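# Place pencil sharpener in green box and close lid

## Task

Get the pencil sharpener into the green box (releasing it is fine once some part of it is inside the box), then shut that box using the lid that belongs to it. Both must stay that way on their own, without the robot holding anything in place. Finally open the gripper and move the arm away.

## Robot and tools

Robot: one arm with seven joints (waist, shoulder, upper arm roll, elbow, forearm roll, wrist pitch, wrist roll) and a two-finger parallel gripper. The fingers point along the gripper's +z axis and close along its y axis. The reported end_effector_position is the spot between the pads when they are shut. Closed fingertips reach about 19 mm past it, open ones about 6 mm. While closing, the tips travel roughly 13 mm further from the arm, so leave that gap above a surface.

Frames: results report the gripper pose in the scene frame, in metres with a wxyz quaternion. The origin is on the table top under the arm base, +z is up, and +y lies to the left when facing along +x. The base may be tilted, and the printed position can be off, more so at long reach. Motion commands, however, are given in the gripper's own axes.

The row: every motion uses rows of 9 numbers, each in [-1, 1], in this order: dx, dy, dz, rx, ry, rz, position, force_limit, speed. The first six are an offset (not an absolute pose) in the gripper frame, from the gripper's measured pose at the start of the action; 1.0 equals 0.6 m or 180 degrees, and rx, ry, rz form a single rotation vector. position: +1 fully open (85 mm), about -0.8 pads touching, -1 closes until blocked. force_limit sets pad force: about 20 N at -1, 128 N at 0, 235 N at +1 on a 40 mm object after a slow close; very thin items get less. speed sets finger speed: about 20 mm/s at -1, 85 at 0, 150 at +1; fast closing adds a few newtons.

execute_actions(actions): a list of actions run in sequence. Each action is a table of up to 15 rows, one row per 1/30 s step; if shorter, its final row repeats to fill 15 steps. Every row in an action is measured from that action's start pose, not from the row before. For the first action of a call, the start is the last pose reported in this scene. An empty list just returns state and images. Each step the command is clipped to within 70 mm and 16 degrees of the measured pose, so large offsets need several actions; afterwards the arm continues at most to the last clipped pose. Position has priority over orientation when both can't be met.

move(target, speed, blocking): target is one 9-number row, an offset in gripper axes from the pose in the latest result that shows one. The gripper follows a straight path there, taking the shorter rotation; finger values are sent at the start. speed is the top path speed in m/s, 0.002 to 0.5 (default 0.25); rotation is capped at twice that in rad/s. Paths last 0.5 to 10 s. The path ignores obstacles, and faster contact or a target placed further beyond contact means a harder push. blocking=false returns after 0.5 s while motion continues; use wait or stop before sending new rows or moves. The result adds a move: line: done means at rest near target; others include off_target, moving, held, fault. limits=paced means the sent pose was clipped; limits=held means a check blocked some steps, after which the arm may speed up well beyond speed.

wait(seconds): 0 to 10; the arm keeps its last command and a running move continues; returns early when it ends. stop(): brakes the current move (needs room; fingers keep moving). zoom_image(camera, region): enlarges part of a camera's latest image; region is [x0, y0, x1, y1] pixels, top-left origin, at most 504 by 504. Cameras, all 672x504: cam_head_left, cam_head_right, cam_high, cam_low, cam_wrist. finished_scene(scene): ends the current scene, given its number; irreversible, and the goal must already hold.

Gripping: send position -1, hold it, and check that object_status reads 2 (0 moving, 1 blocked while opening, 2 blocked while closing, 3 at requested position or pads met). Any new position value resets status to 0 for a moment. Stopped fingers ignore new force_limit or speed until position changes by 0.01 or more; to soften a grip, open first. If the object slips, the fingers re-close on their own, except after a grip at force_limit -1, where status stays 2 even if the item is gone. position_measured is in counts: 3 fully open, about 78 is 60 mm, 130 is 40 mm, 180 is 20 mm, 230 pads touching.

Result lines: Hand target is the pose the controller currently drives toward. pose unreachable means the clearance check (which treats the mount block or post as part of the arm) altered or blocked the command. Joint ranges in rad: waist and both rolls and wrist roll ±6.283, shoulder ±2.250, elbow ±2.580, wrist pitch ±2.100. The elbow never fully straightens.

Avoid: contact torque reaching a joint's load limit (48 N m for the first four joints, 30.2 N m for the last three, held weight included) causes a 10 s halt and drops the rest of the call. MOTOR HOT appears from 60 °C; at 75 °C an OVER-TEMPERATURE FAULT lets the arm sag, so don't hold loads longer than needed. Small external tugs on held parts or pushes on loose objects can occur. Never let anything fall or be knocked off the table, and avoid drops, slams, hard hits and heavy pushing. Large moves can end short of target; command the remainder. Smooth, quick motion with little effort is preferred.

Each tool is called as name([rows], argument=value, ...), one row to a line, values as JSON.

## Session

execute_actions(actions=[])

Scene clock: 0.00 s.
end_effector_position=(+0.0003, +0.3494, +0.3166) position_measured=3 object_status=3 end_effector_quat_wxyz=(-0.323, +0.515, +0.778, +0.157)
Joint positions: [-2.222  0.85   0.354  2.337 -1.069 -0.2   -0.505]
Joint velocities: [ 0.    -0.002 -0.    -0.     0.     0.     0.001]
Hand target: +0.000, +0.349, +0.317; -0.323, +0.515, +0.778, +0.157

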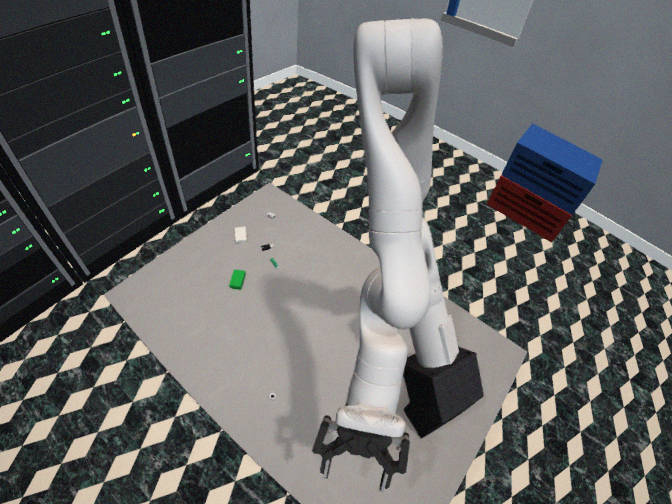

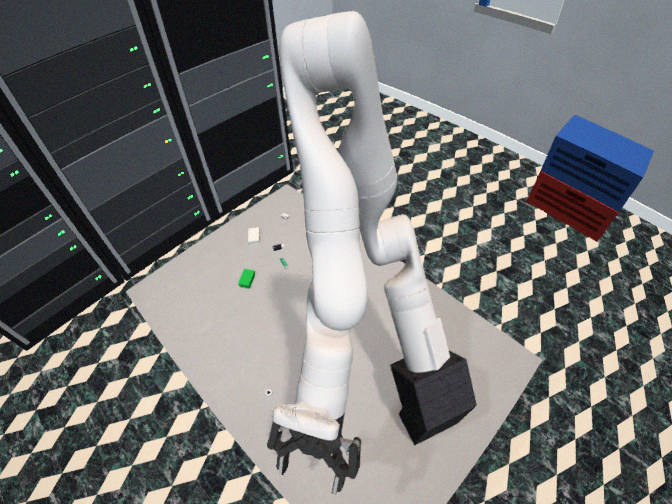

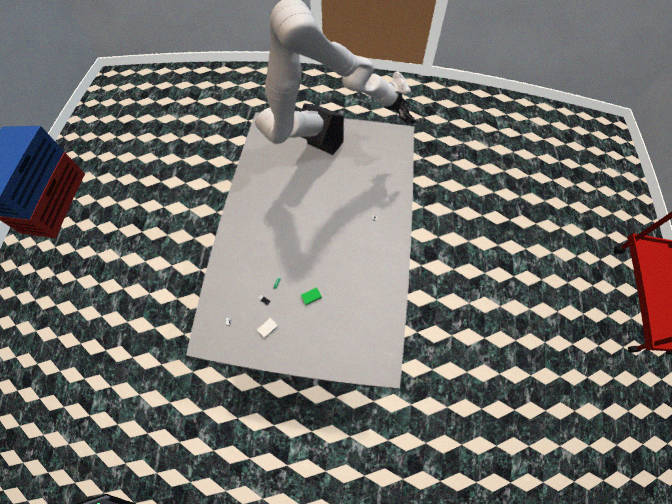

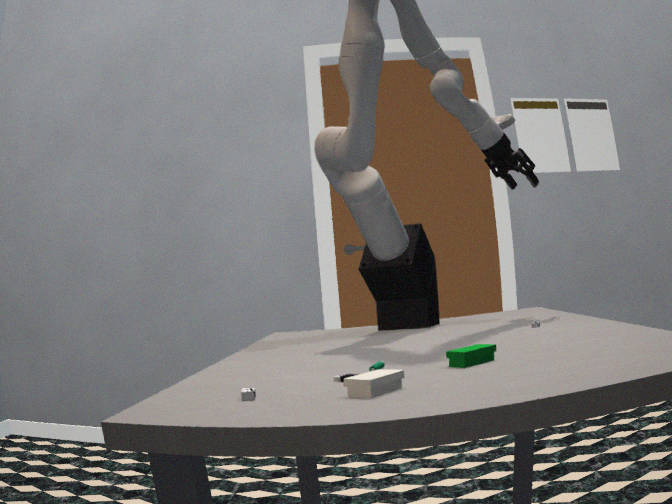

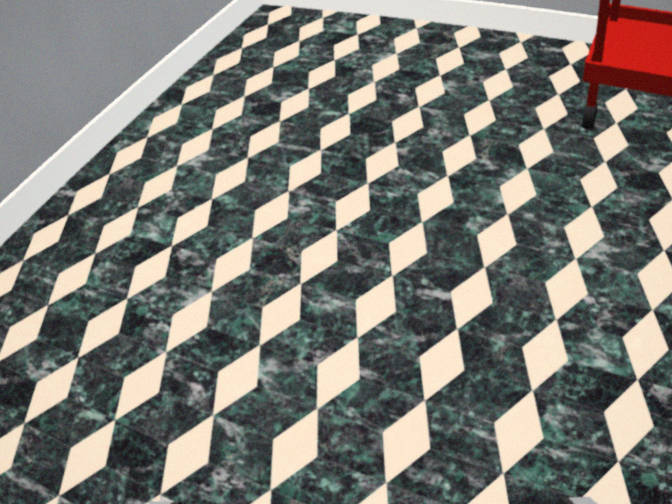

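zoom_image(camera="cam_high", region=[180, 190, 420, 370])

zoom_image(camera="cam_low", region=[220, 300, 560, 420])

Region (180, 190, 420, 370) of cam_high's 672x504 image, scaled by 2.100, with more detail than that image has; it fills the top 378 rows of this view, and the rest is white.

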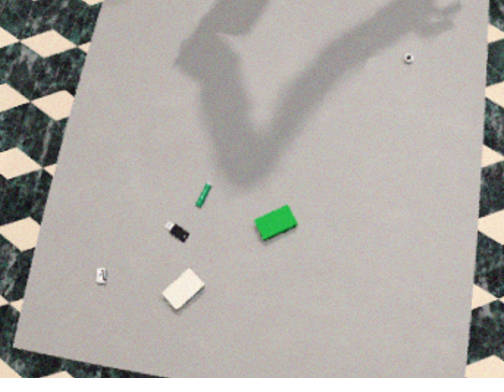

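Region (220, 300, 560, 420) of cam_low's 672x504 image, scaled by 1.482, with more detail than that image has; it fills the top 178 rows of this view, and the rest is white.

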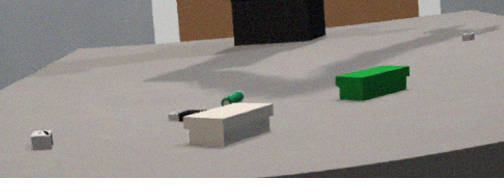

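move(target=[0,0,0,-0.031,-0.232,0,1,0,0])

move(target=[-0.89,0.62,0,0,0,0,1,0,0])

Scene clock: 12.90 s.
end_effector_position=(-0.0013, +0.3496, +0.3179) position_measured=3 object_status=3 end_effector_quat_wxyz=(-0.002, +0.551, +0.834, +0.002)
Joint positions: [-2.542  1.498  1.137  1.589 -0.629  1.255 -1.07 ]
Joint velocities: [ 0.008  0.008 -0.001 -0.004  0.003  0.003 -0.003]
Hand target: -0.001, +0.350, +0.318; -0.001, +0.551, +0.834, +0.002
Off the commanded pose: 0.002 m, 0 deg.
move: done

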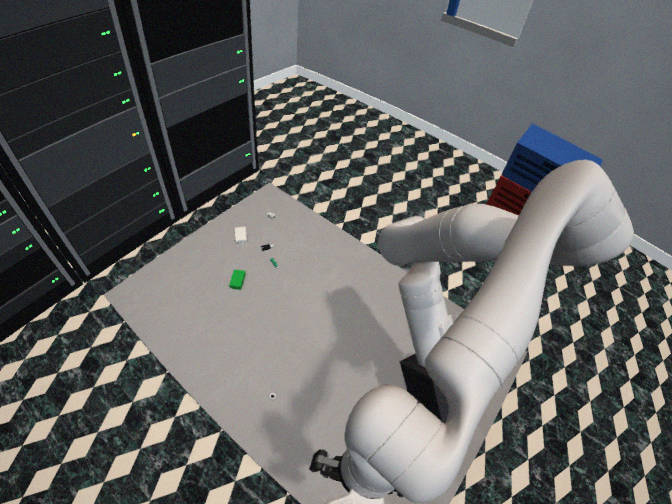

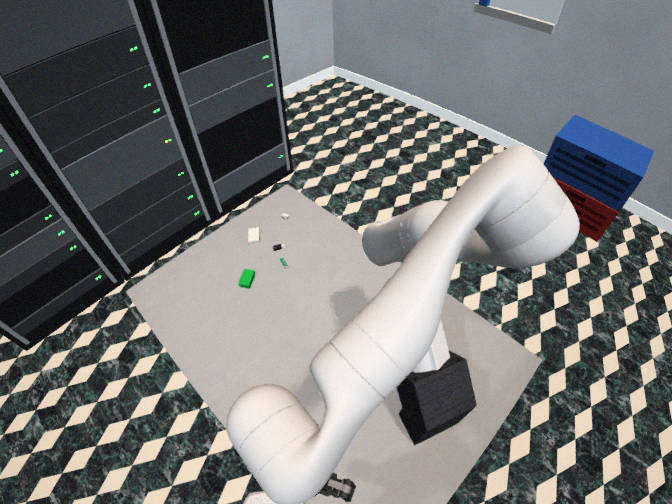

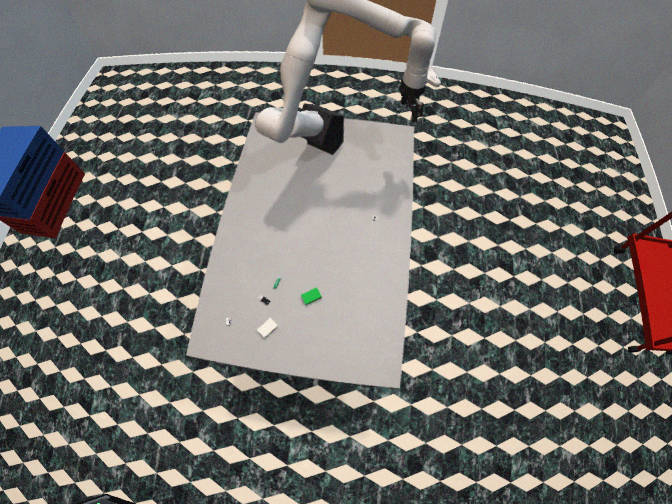

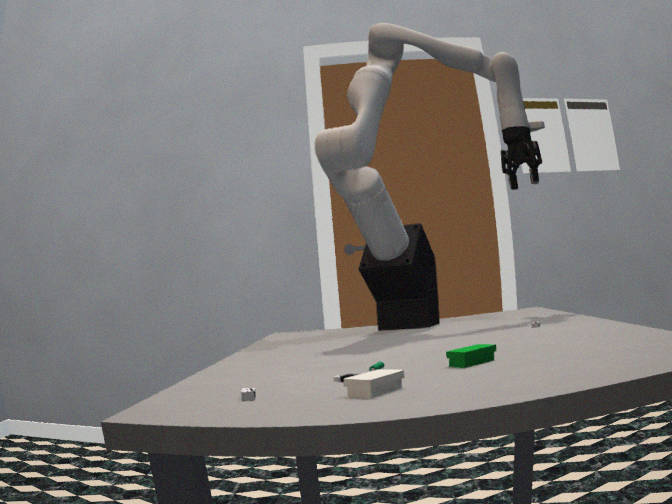

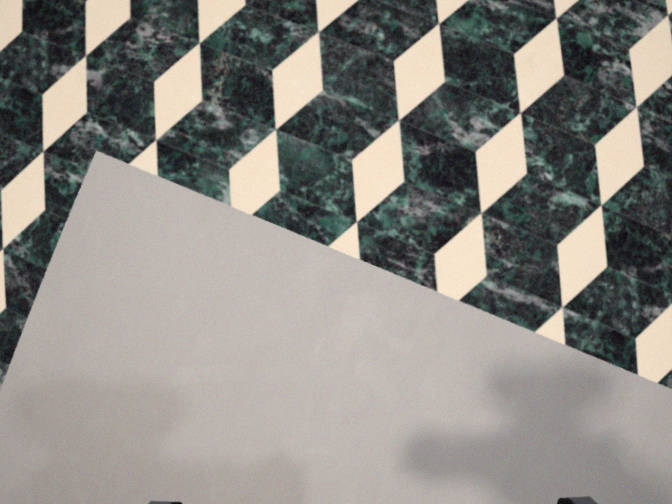

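Scene clock: 15.97 s.
end_effector_position=(+0.5517, +0.0054, +0.3174) position_measured=3 object_status=3 end_effector_quat_wxyz=(-0.001, +0.552, +0.834, +0.002)
Joint positions: [-2.551  0.521  2.309  1.908  0.232  1.024 -0.099]
Joint velocities: [ 0.002 -0.01  -0.    -0.002 -0.004 -0.     0.002]
Hand target: +0.552, +0.005, +0.317; -0.001, +0.552, +0.834, +0.002
Off the commanded pose: 0.002 m, 0 deg.
move: done

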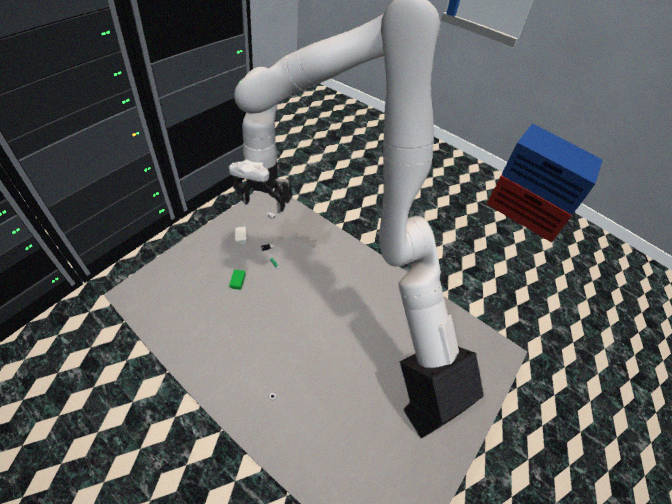

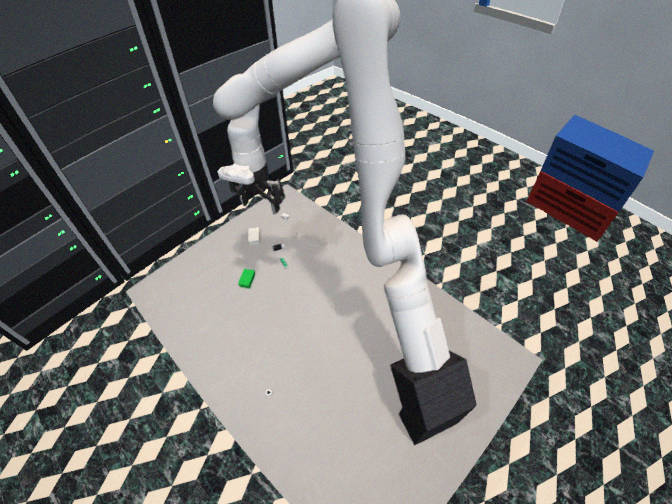

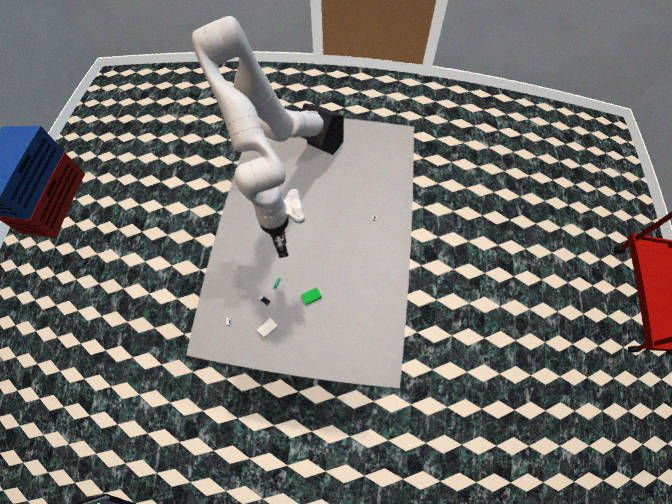

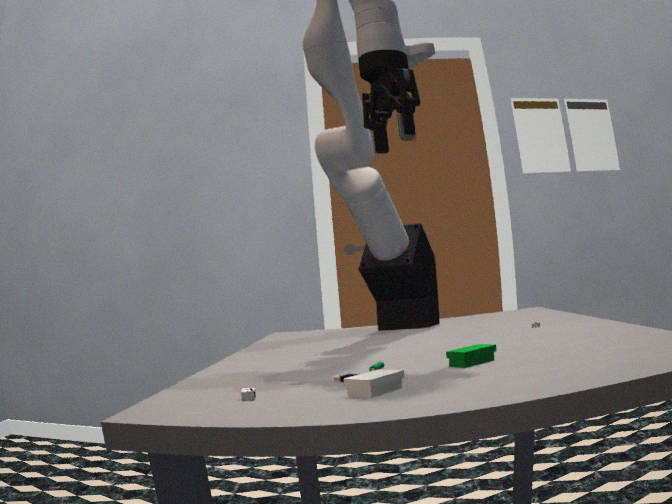

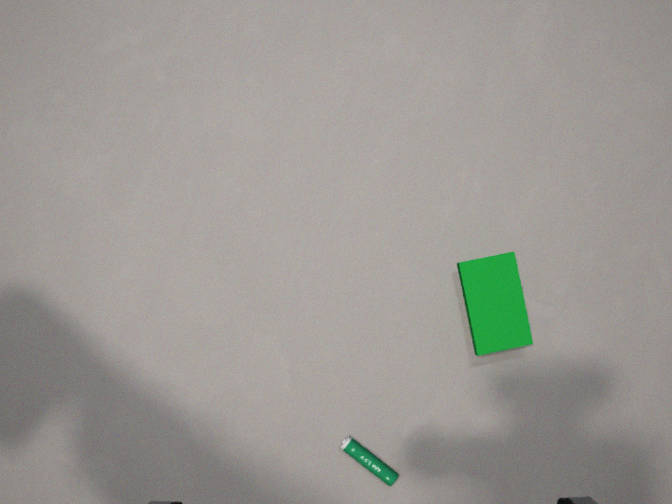

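move(target=[0.15,0.13,0.25,0,0,-0.055,1,0,0])

Scene clock: 23.03 s.
end_effector_position=(+0.5879, +0.1191, +0.1675) position_measured=3 object_status=3 end_effector_quat_wxyz=(-0.000, +0.477, +0.879, +0.001)
Joint positions: [-1.628  0.441  1.299  1.87   0.385  0.705 -0.278]
Joint velocities: [ 0.006  0.     0.    -0.002 -0.    -0.     0.002]
Hand target: +0.588, +0.119, +0.167; -0.000, +0.478, +0.879, +0.001
Off the commanded pose: 0.001 m, 0 deg.
move: done

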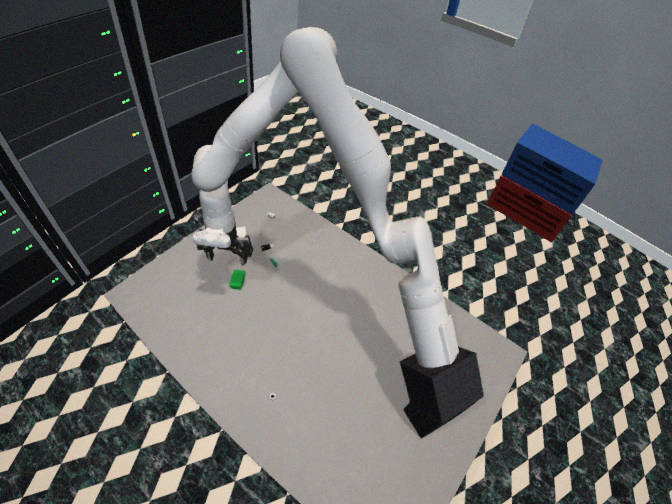

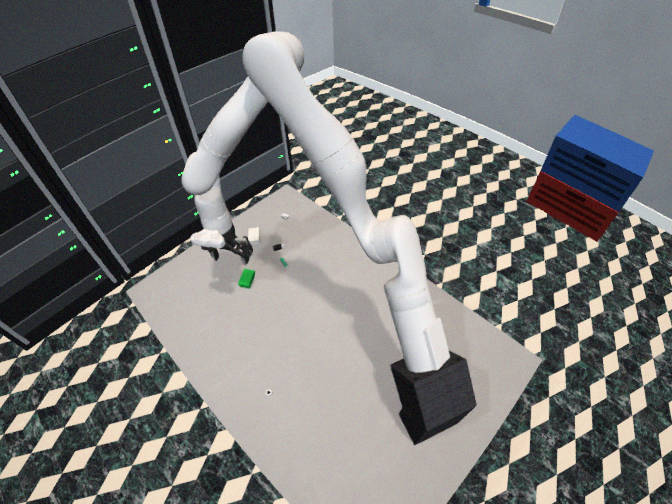

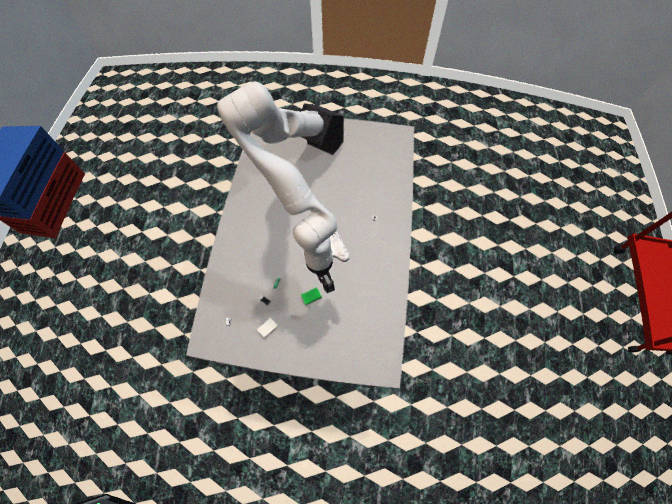

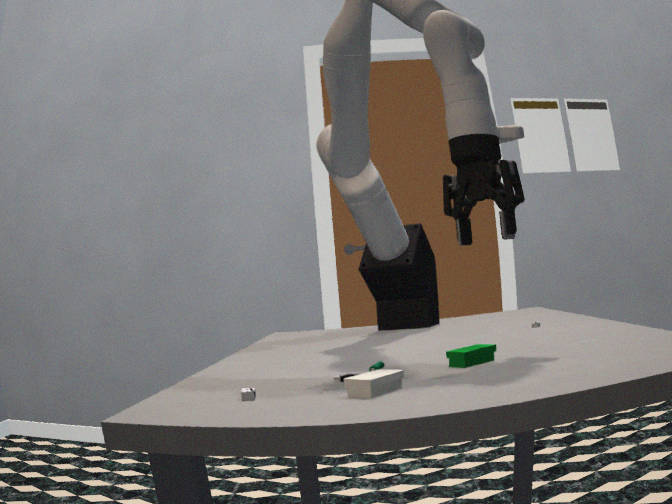

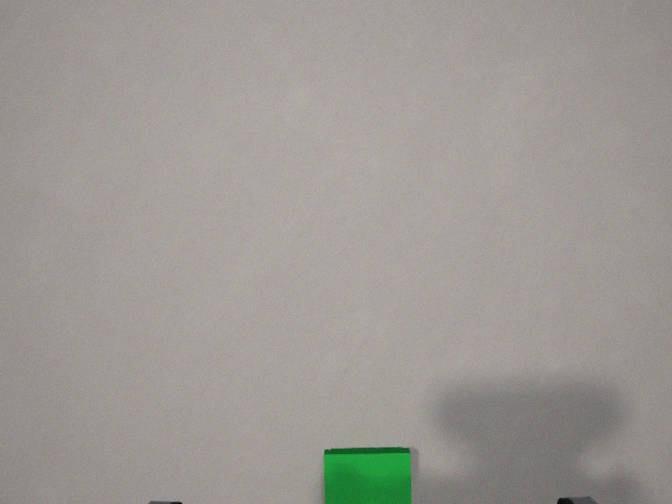

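move(target=[-0.09,0,0.14,0,0,0,1,0,0])

Scene clock: 30.53 s.
end_effector_position=(+0.6177, +0.0741, +0.0835) position_measured=3 object_status=3 end_effector_quat_wxyz=(+0.000, +0.477, +0.879, +0.001)
Joint positions: [-1.248  0.468  1.141  1.865  0.324  0.496 -0.102]
Joint velocities: [ 0.004 -0.    -0.001 -0.    -0.     0.001  0.001]
Hand target: +0.618, +0.074, +0.083; +0.000, +0.477, +0.879, +0.001
Off the commanded pose: 0.000 m, 0 deg.
move: done

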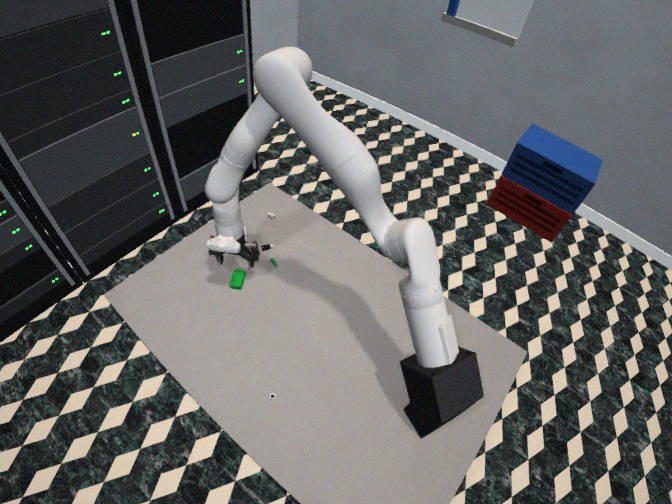

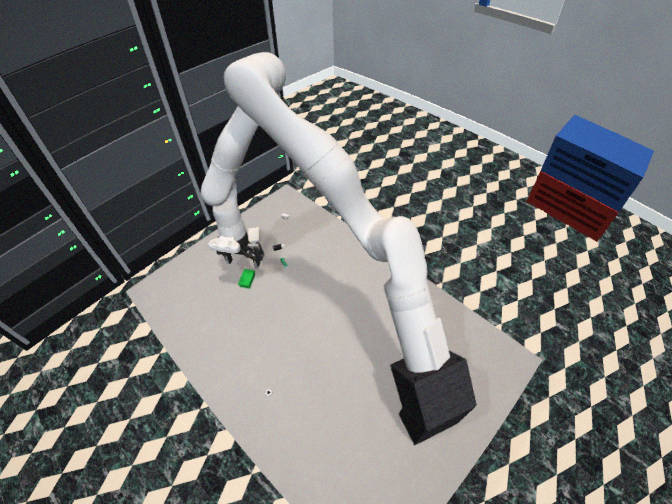

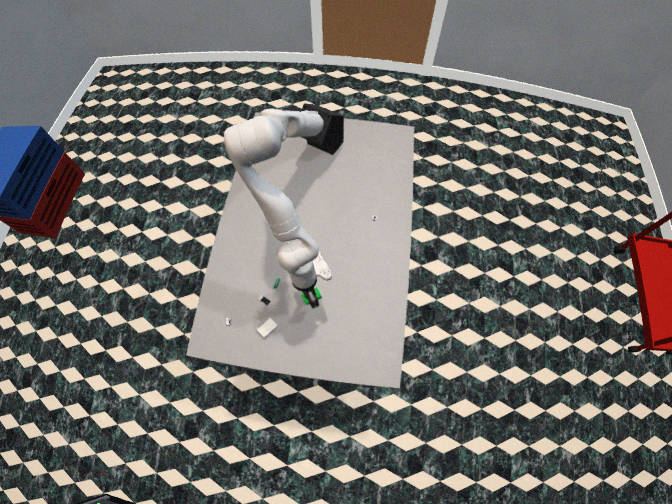

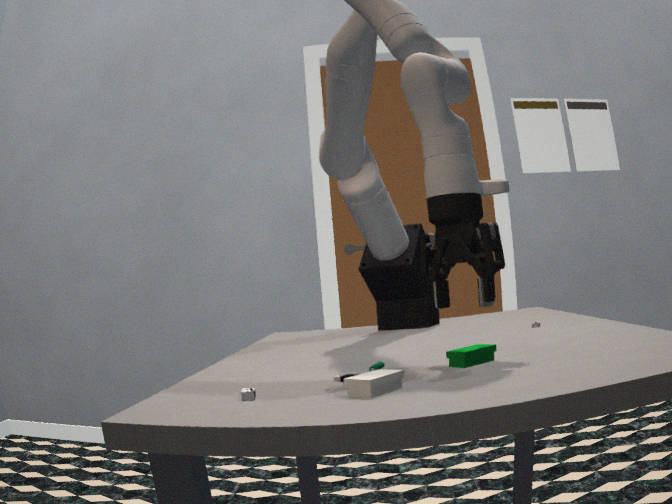

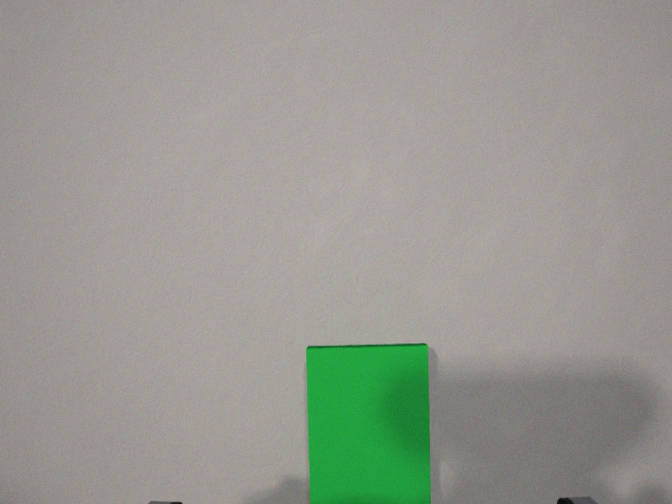

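move(target=[-0.005,0,0.095,0,0,0,1,0,0], speed=0.08)

execute_actions([
  [[0,0,0,0,0,0,-1,-0.6,-0.5]],
  [[0,0,0,0,0,0,-1,-0.6,-0.5]],
  [[0,0,0,0,0,0,-1,-0.6,-0.5]],
])

move(target=[0,0,-0.1,0,0,0,-1,-0.6,-0.5], speed=0.08)

Scene clock: 41.03 s.
end_effector_position=(+0.6196, +0.0718, +0.0266) position_measured=3 object_status=3 end_effector_quat_wxyz=(+0.000, +0.477, +0.879, +0.001)
Joint positions: [-1.037  0.554  1.01   1.849  0.266  0.367 -0.048]
Joint velocities: [ 0.004  0.002  0.     0.001 -0.001  0.     0.001]
Hand target: +0.620, +0.072, +0.026; +0.000, +0.477, +0.879, +0.001
Off the commanded pose: 0.000 m, 0 deg.
move: done

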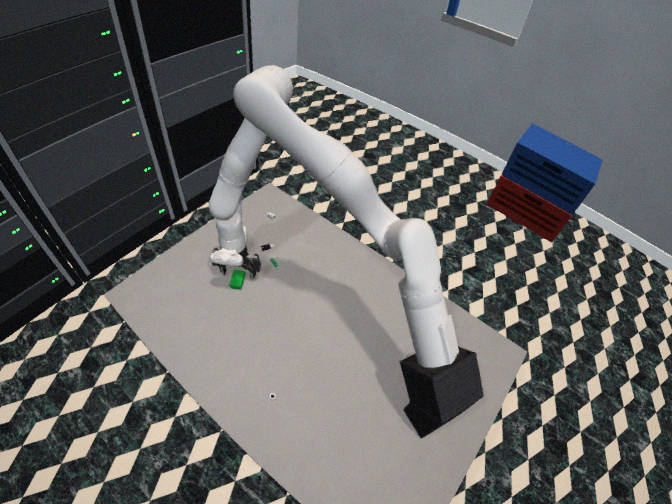

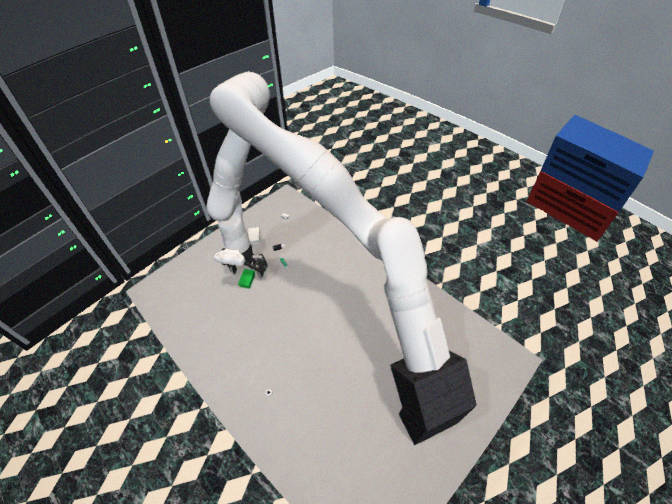

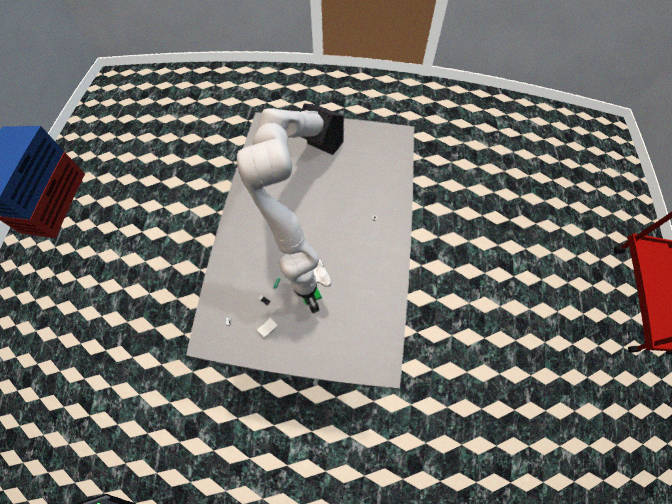

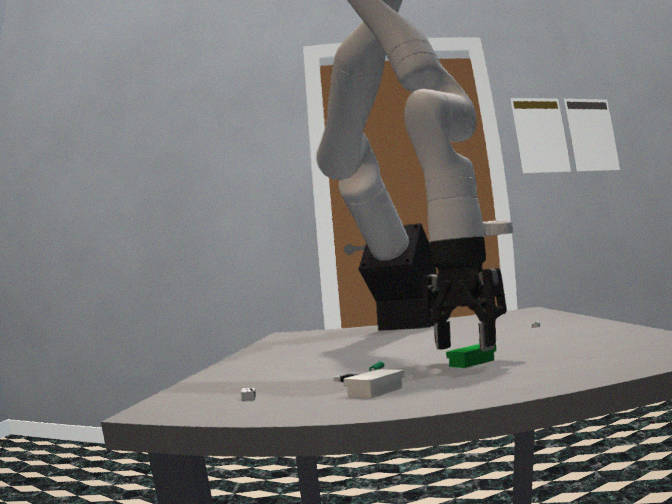

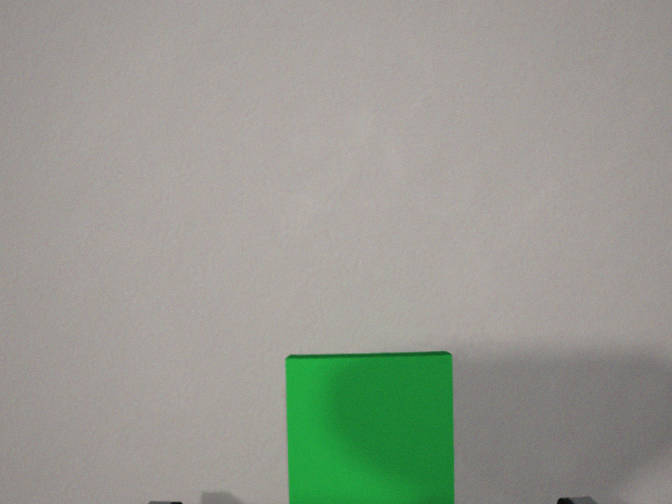

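Scene clock: 42.53 s.
end_effector_position=(+0.6196, +0.0719, +0.0268) position_measured=140 object_status=2 end_effector_quat_wxyz=(+0.000, +0.477, +0.879, +0.002)
Joint positions: [-1.037  0.553  1.01   1.849  0.266  0.368 -0.048]
Joint velocities: [ 0.     0.    -0.001  0.     0.001 -0.001 -0.001]
Hand target: +0.620, +0.072, +0.027; +0.000, +0.477, +0.879, +0.002
Off the commanded pose: 0.000 m, 0 deg.

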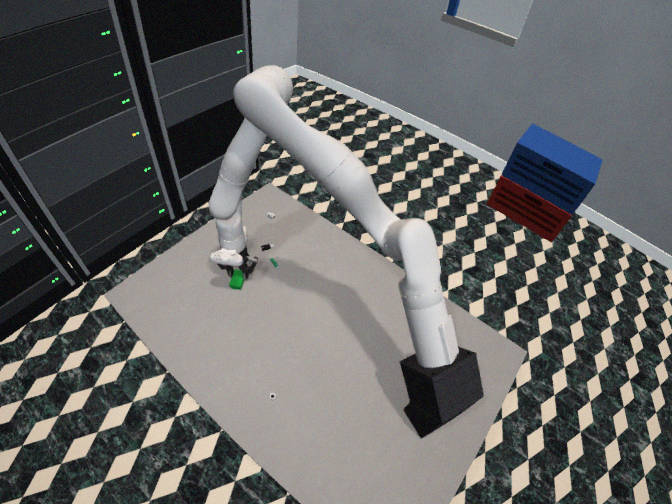

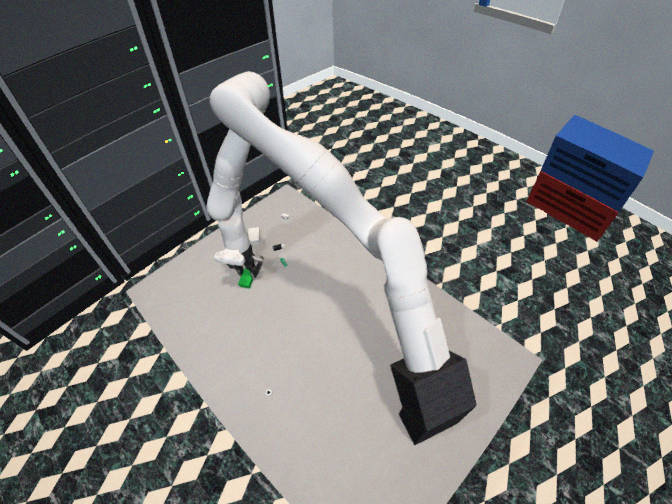

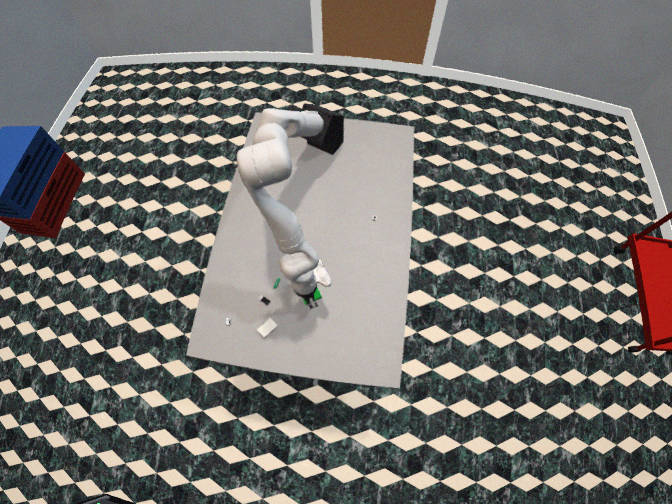

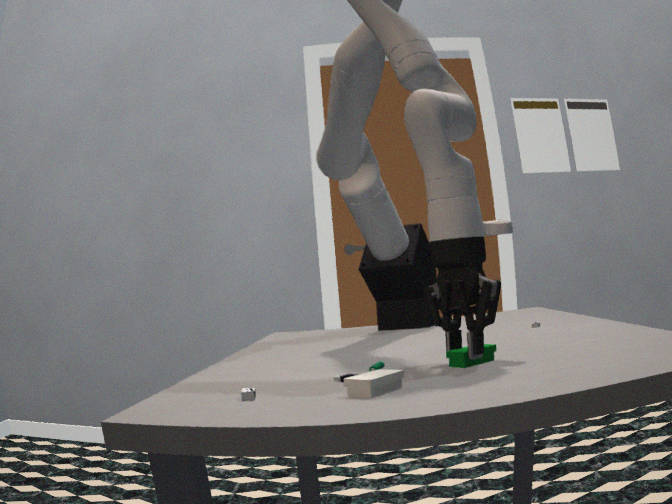

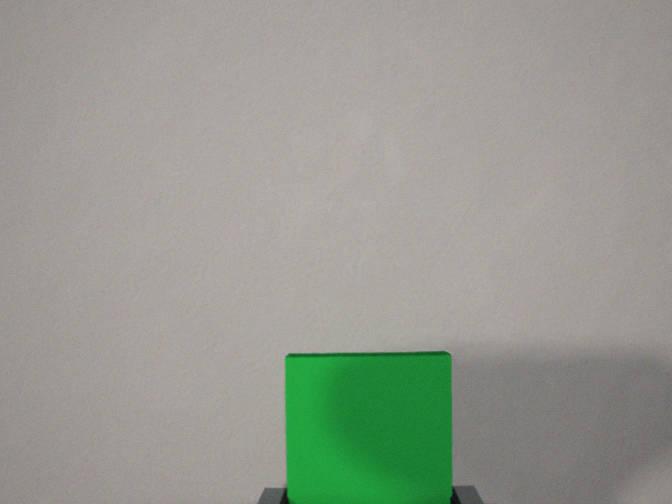

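Scene clock: 43.73 s.
end_effector_position=(+0.6194, +0.0716, +0.0867) position_measured=140 object_status=2 end_effector_quat_wxyz=(+0.000, +0.477, +0.879, +0.002)
Joint positions: [-1.256  0.458  1.148  1.862  0.33   0.506 -0.1  ]
Joint velocities: [-0.005 -0.002  0.    -0.     0.    -0.001  0.001]
Hand target: +0.619, +0.072, +0.087; +0.000, +0.477, +0.879, +0.002
Off the commanded pose: 0.000 m, 0 deg.
move: done

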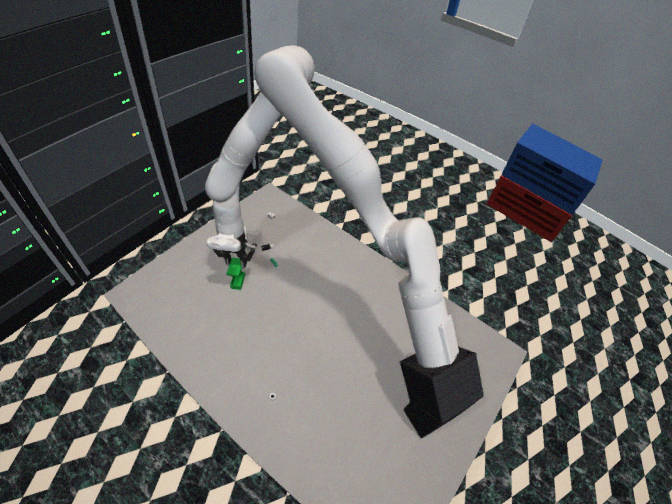

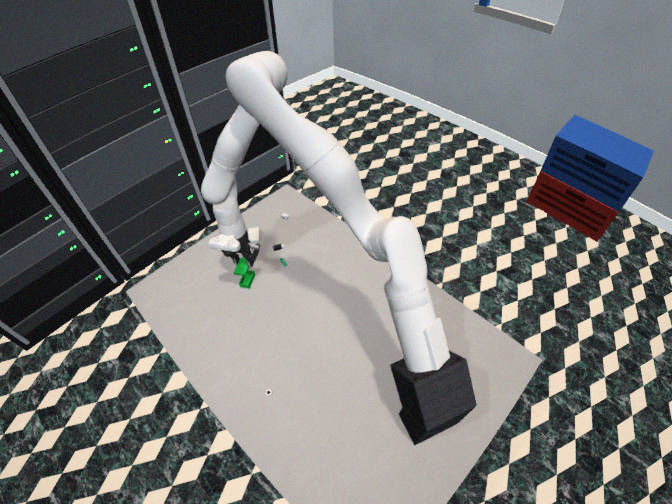

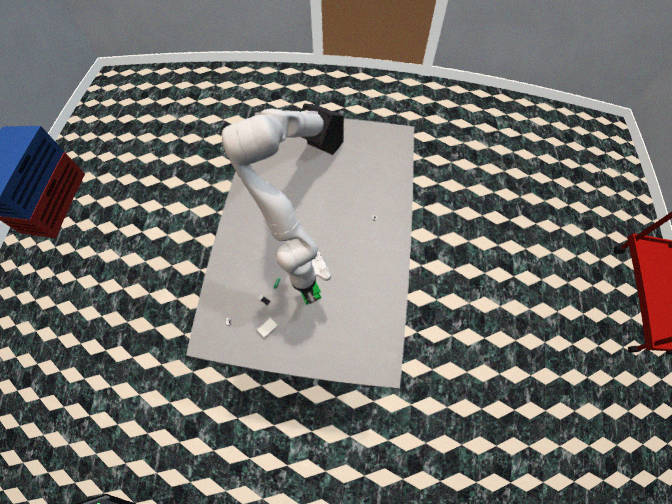

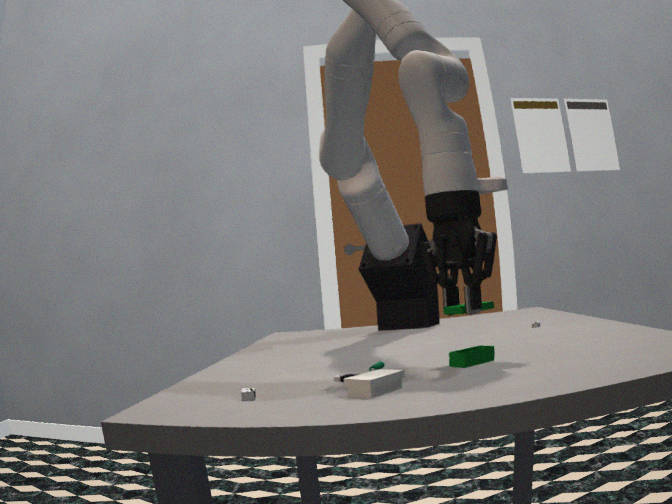

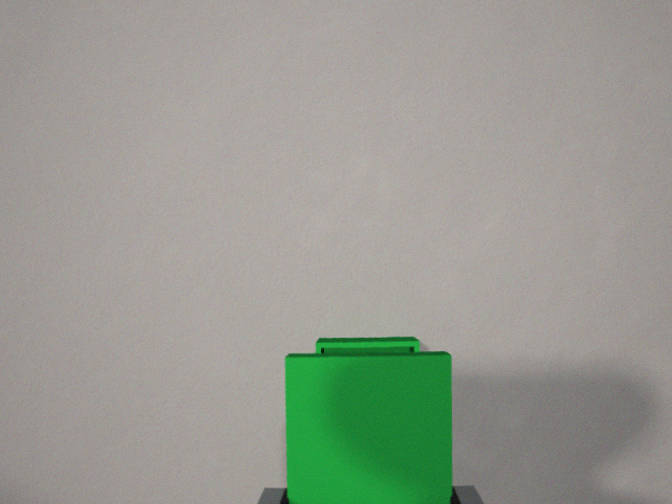

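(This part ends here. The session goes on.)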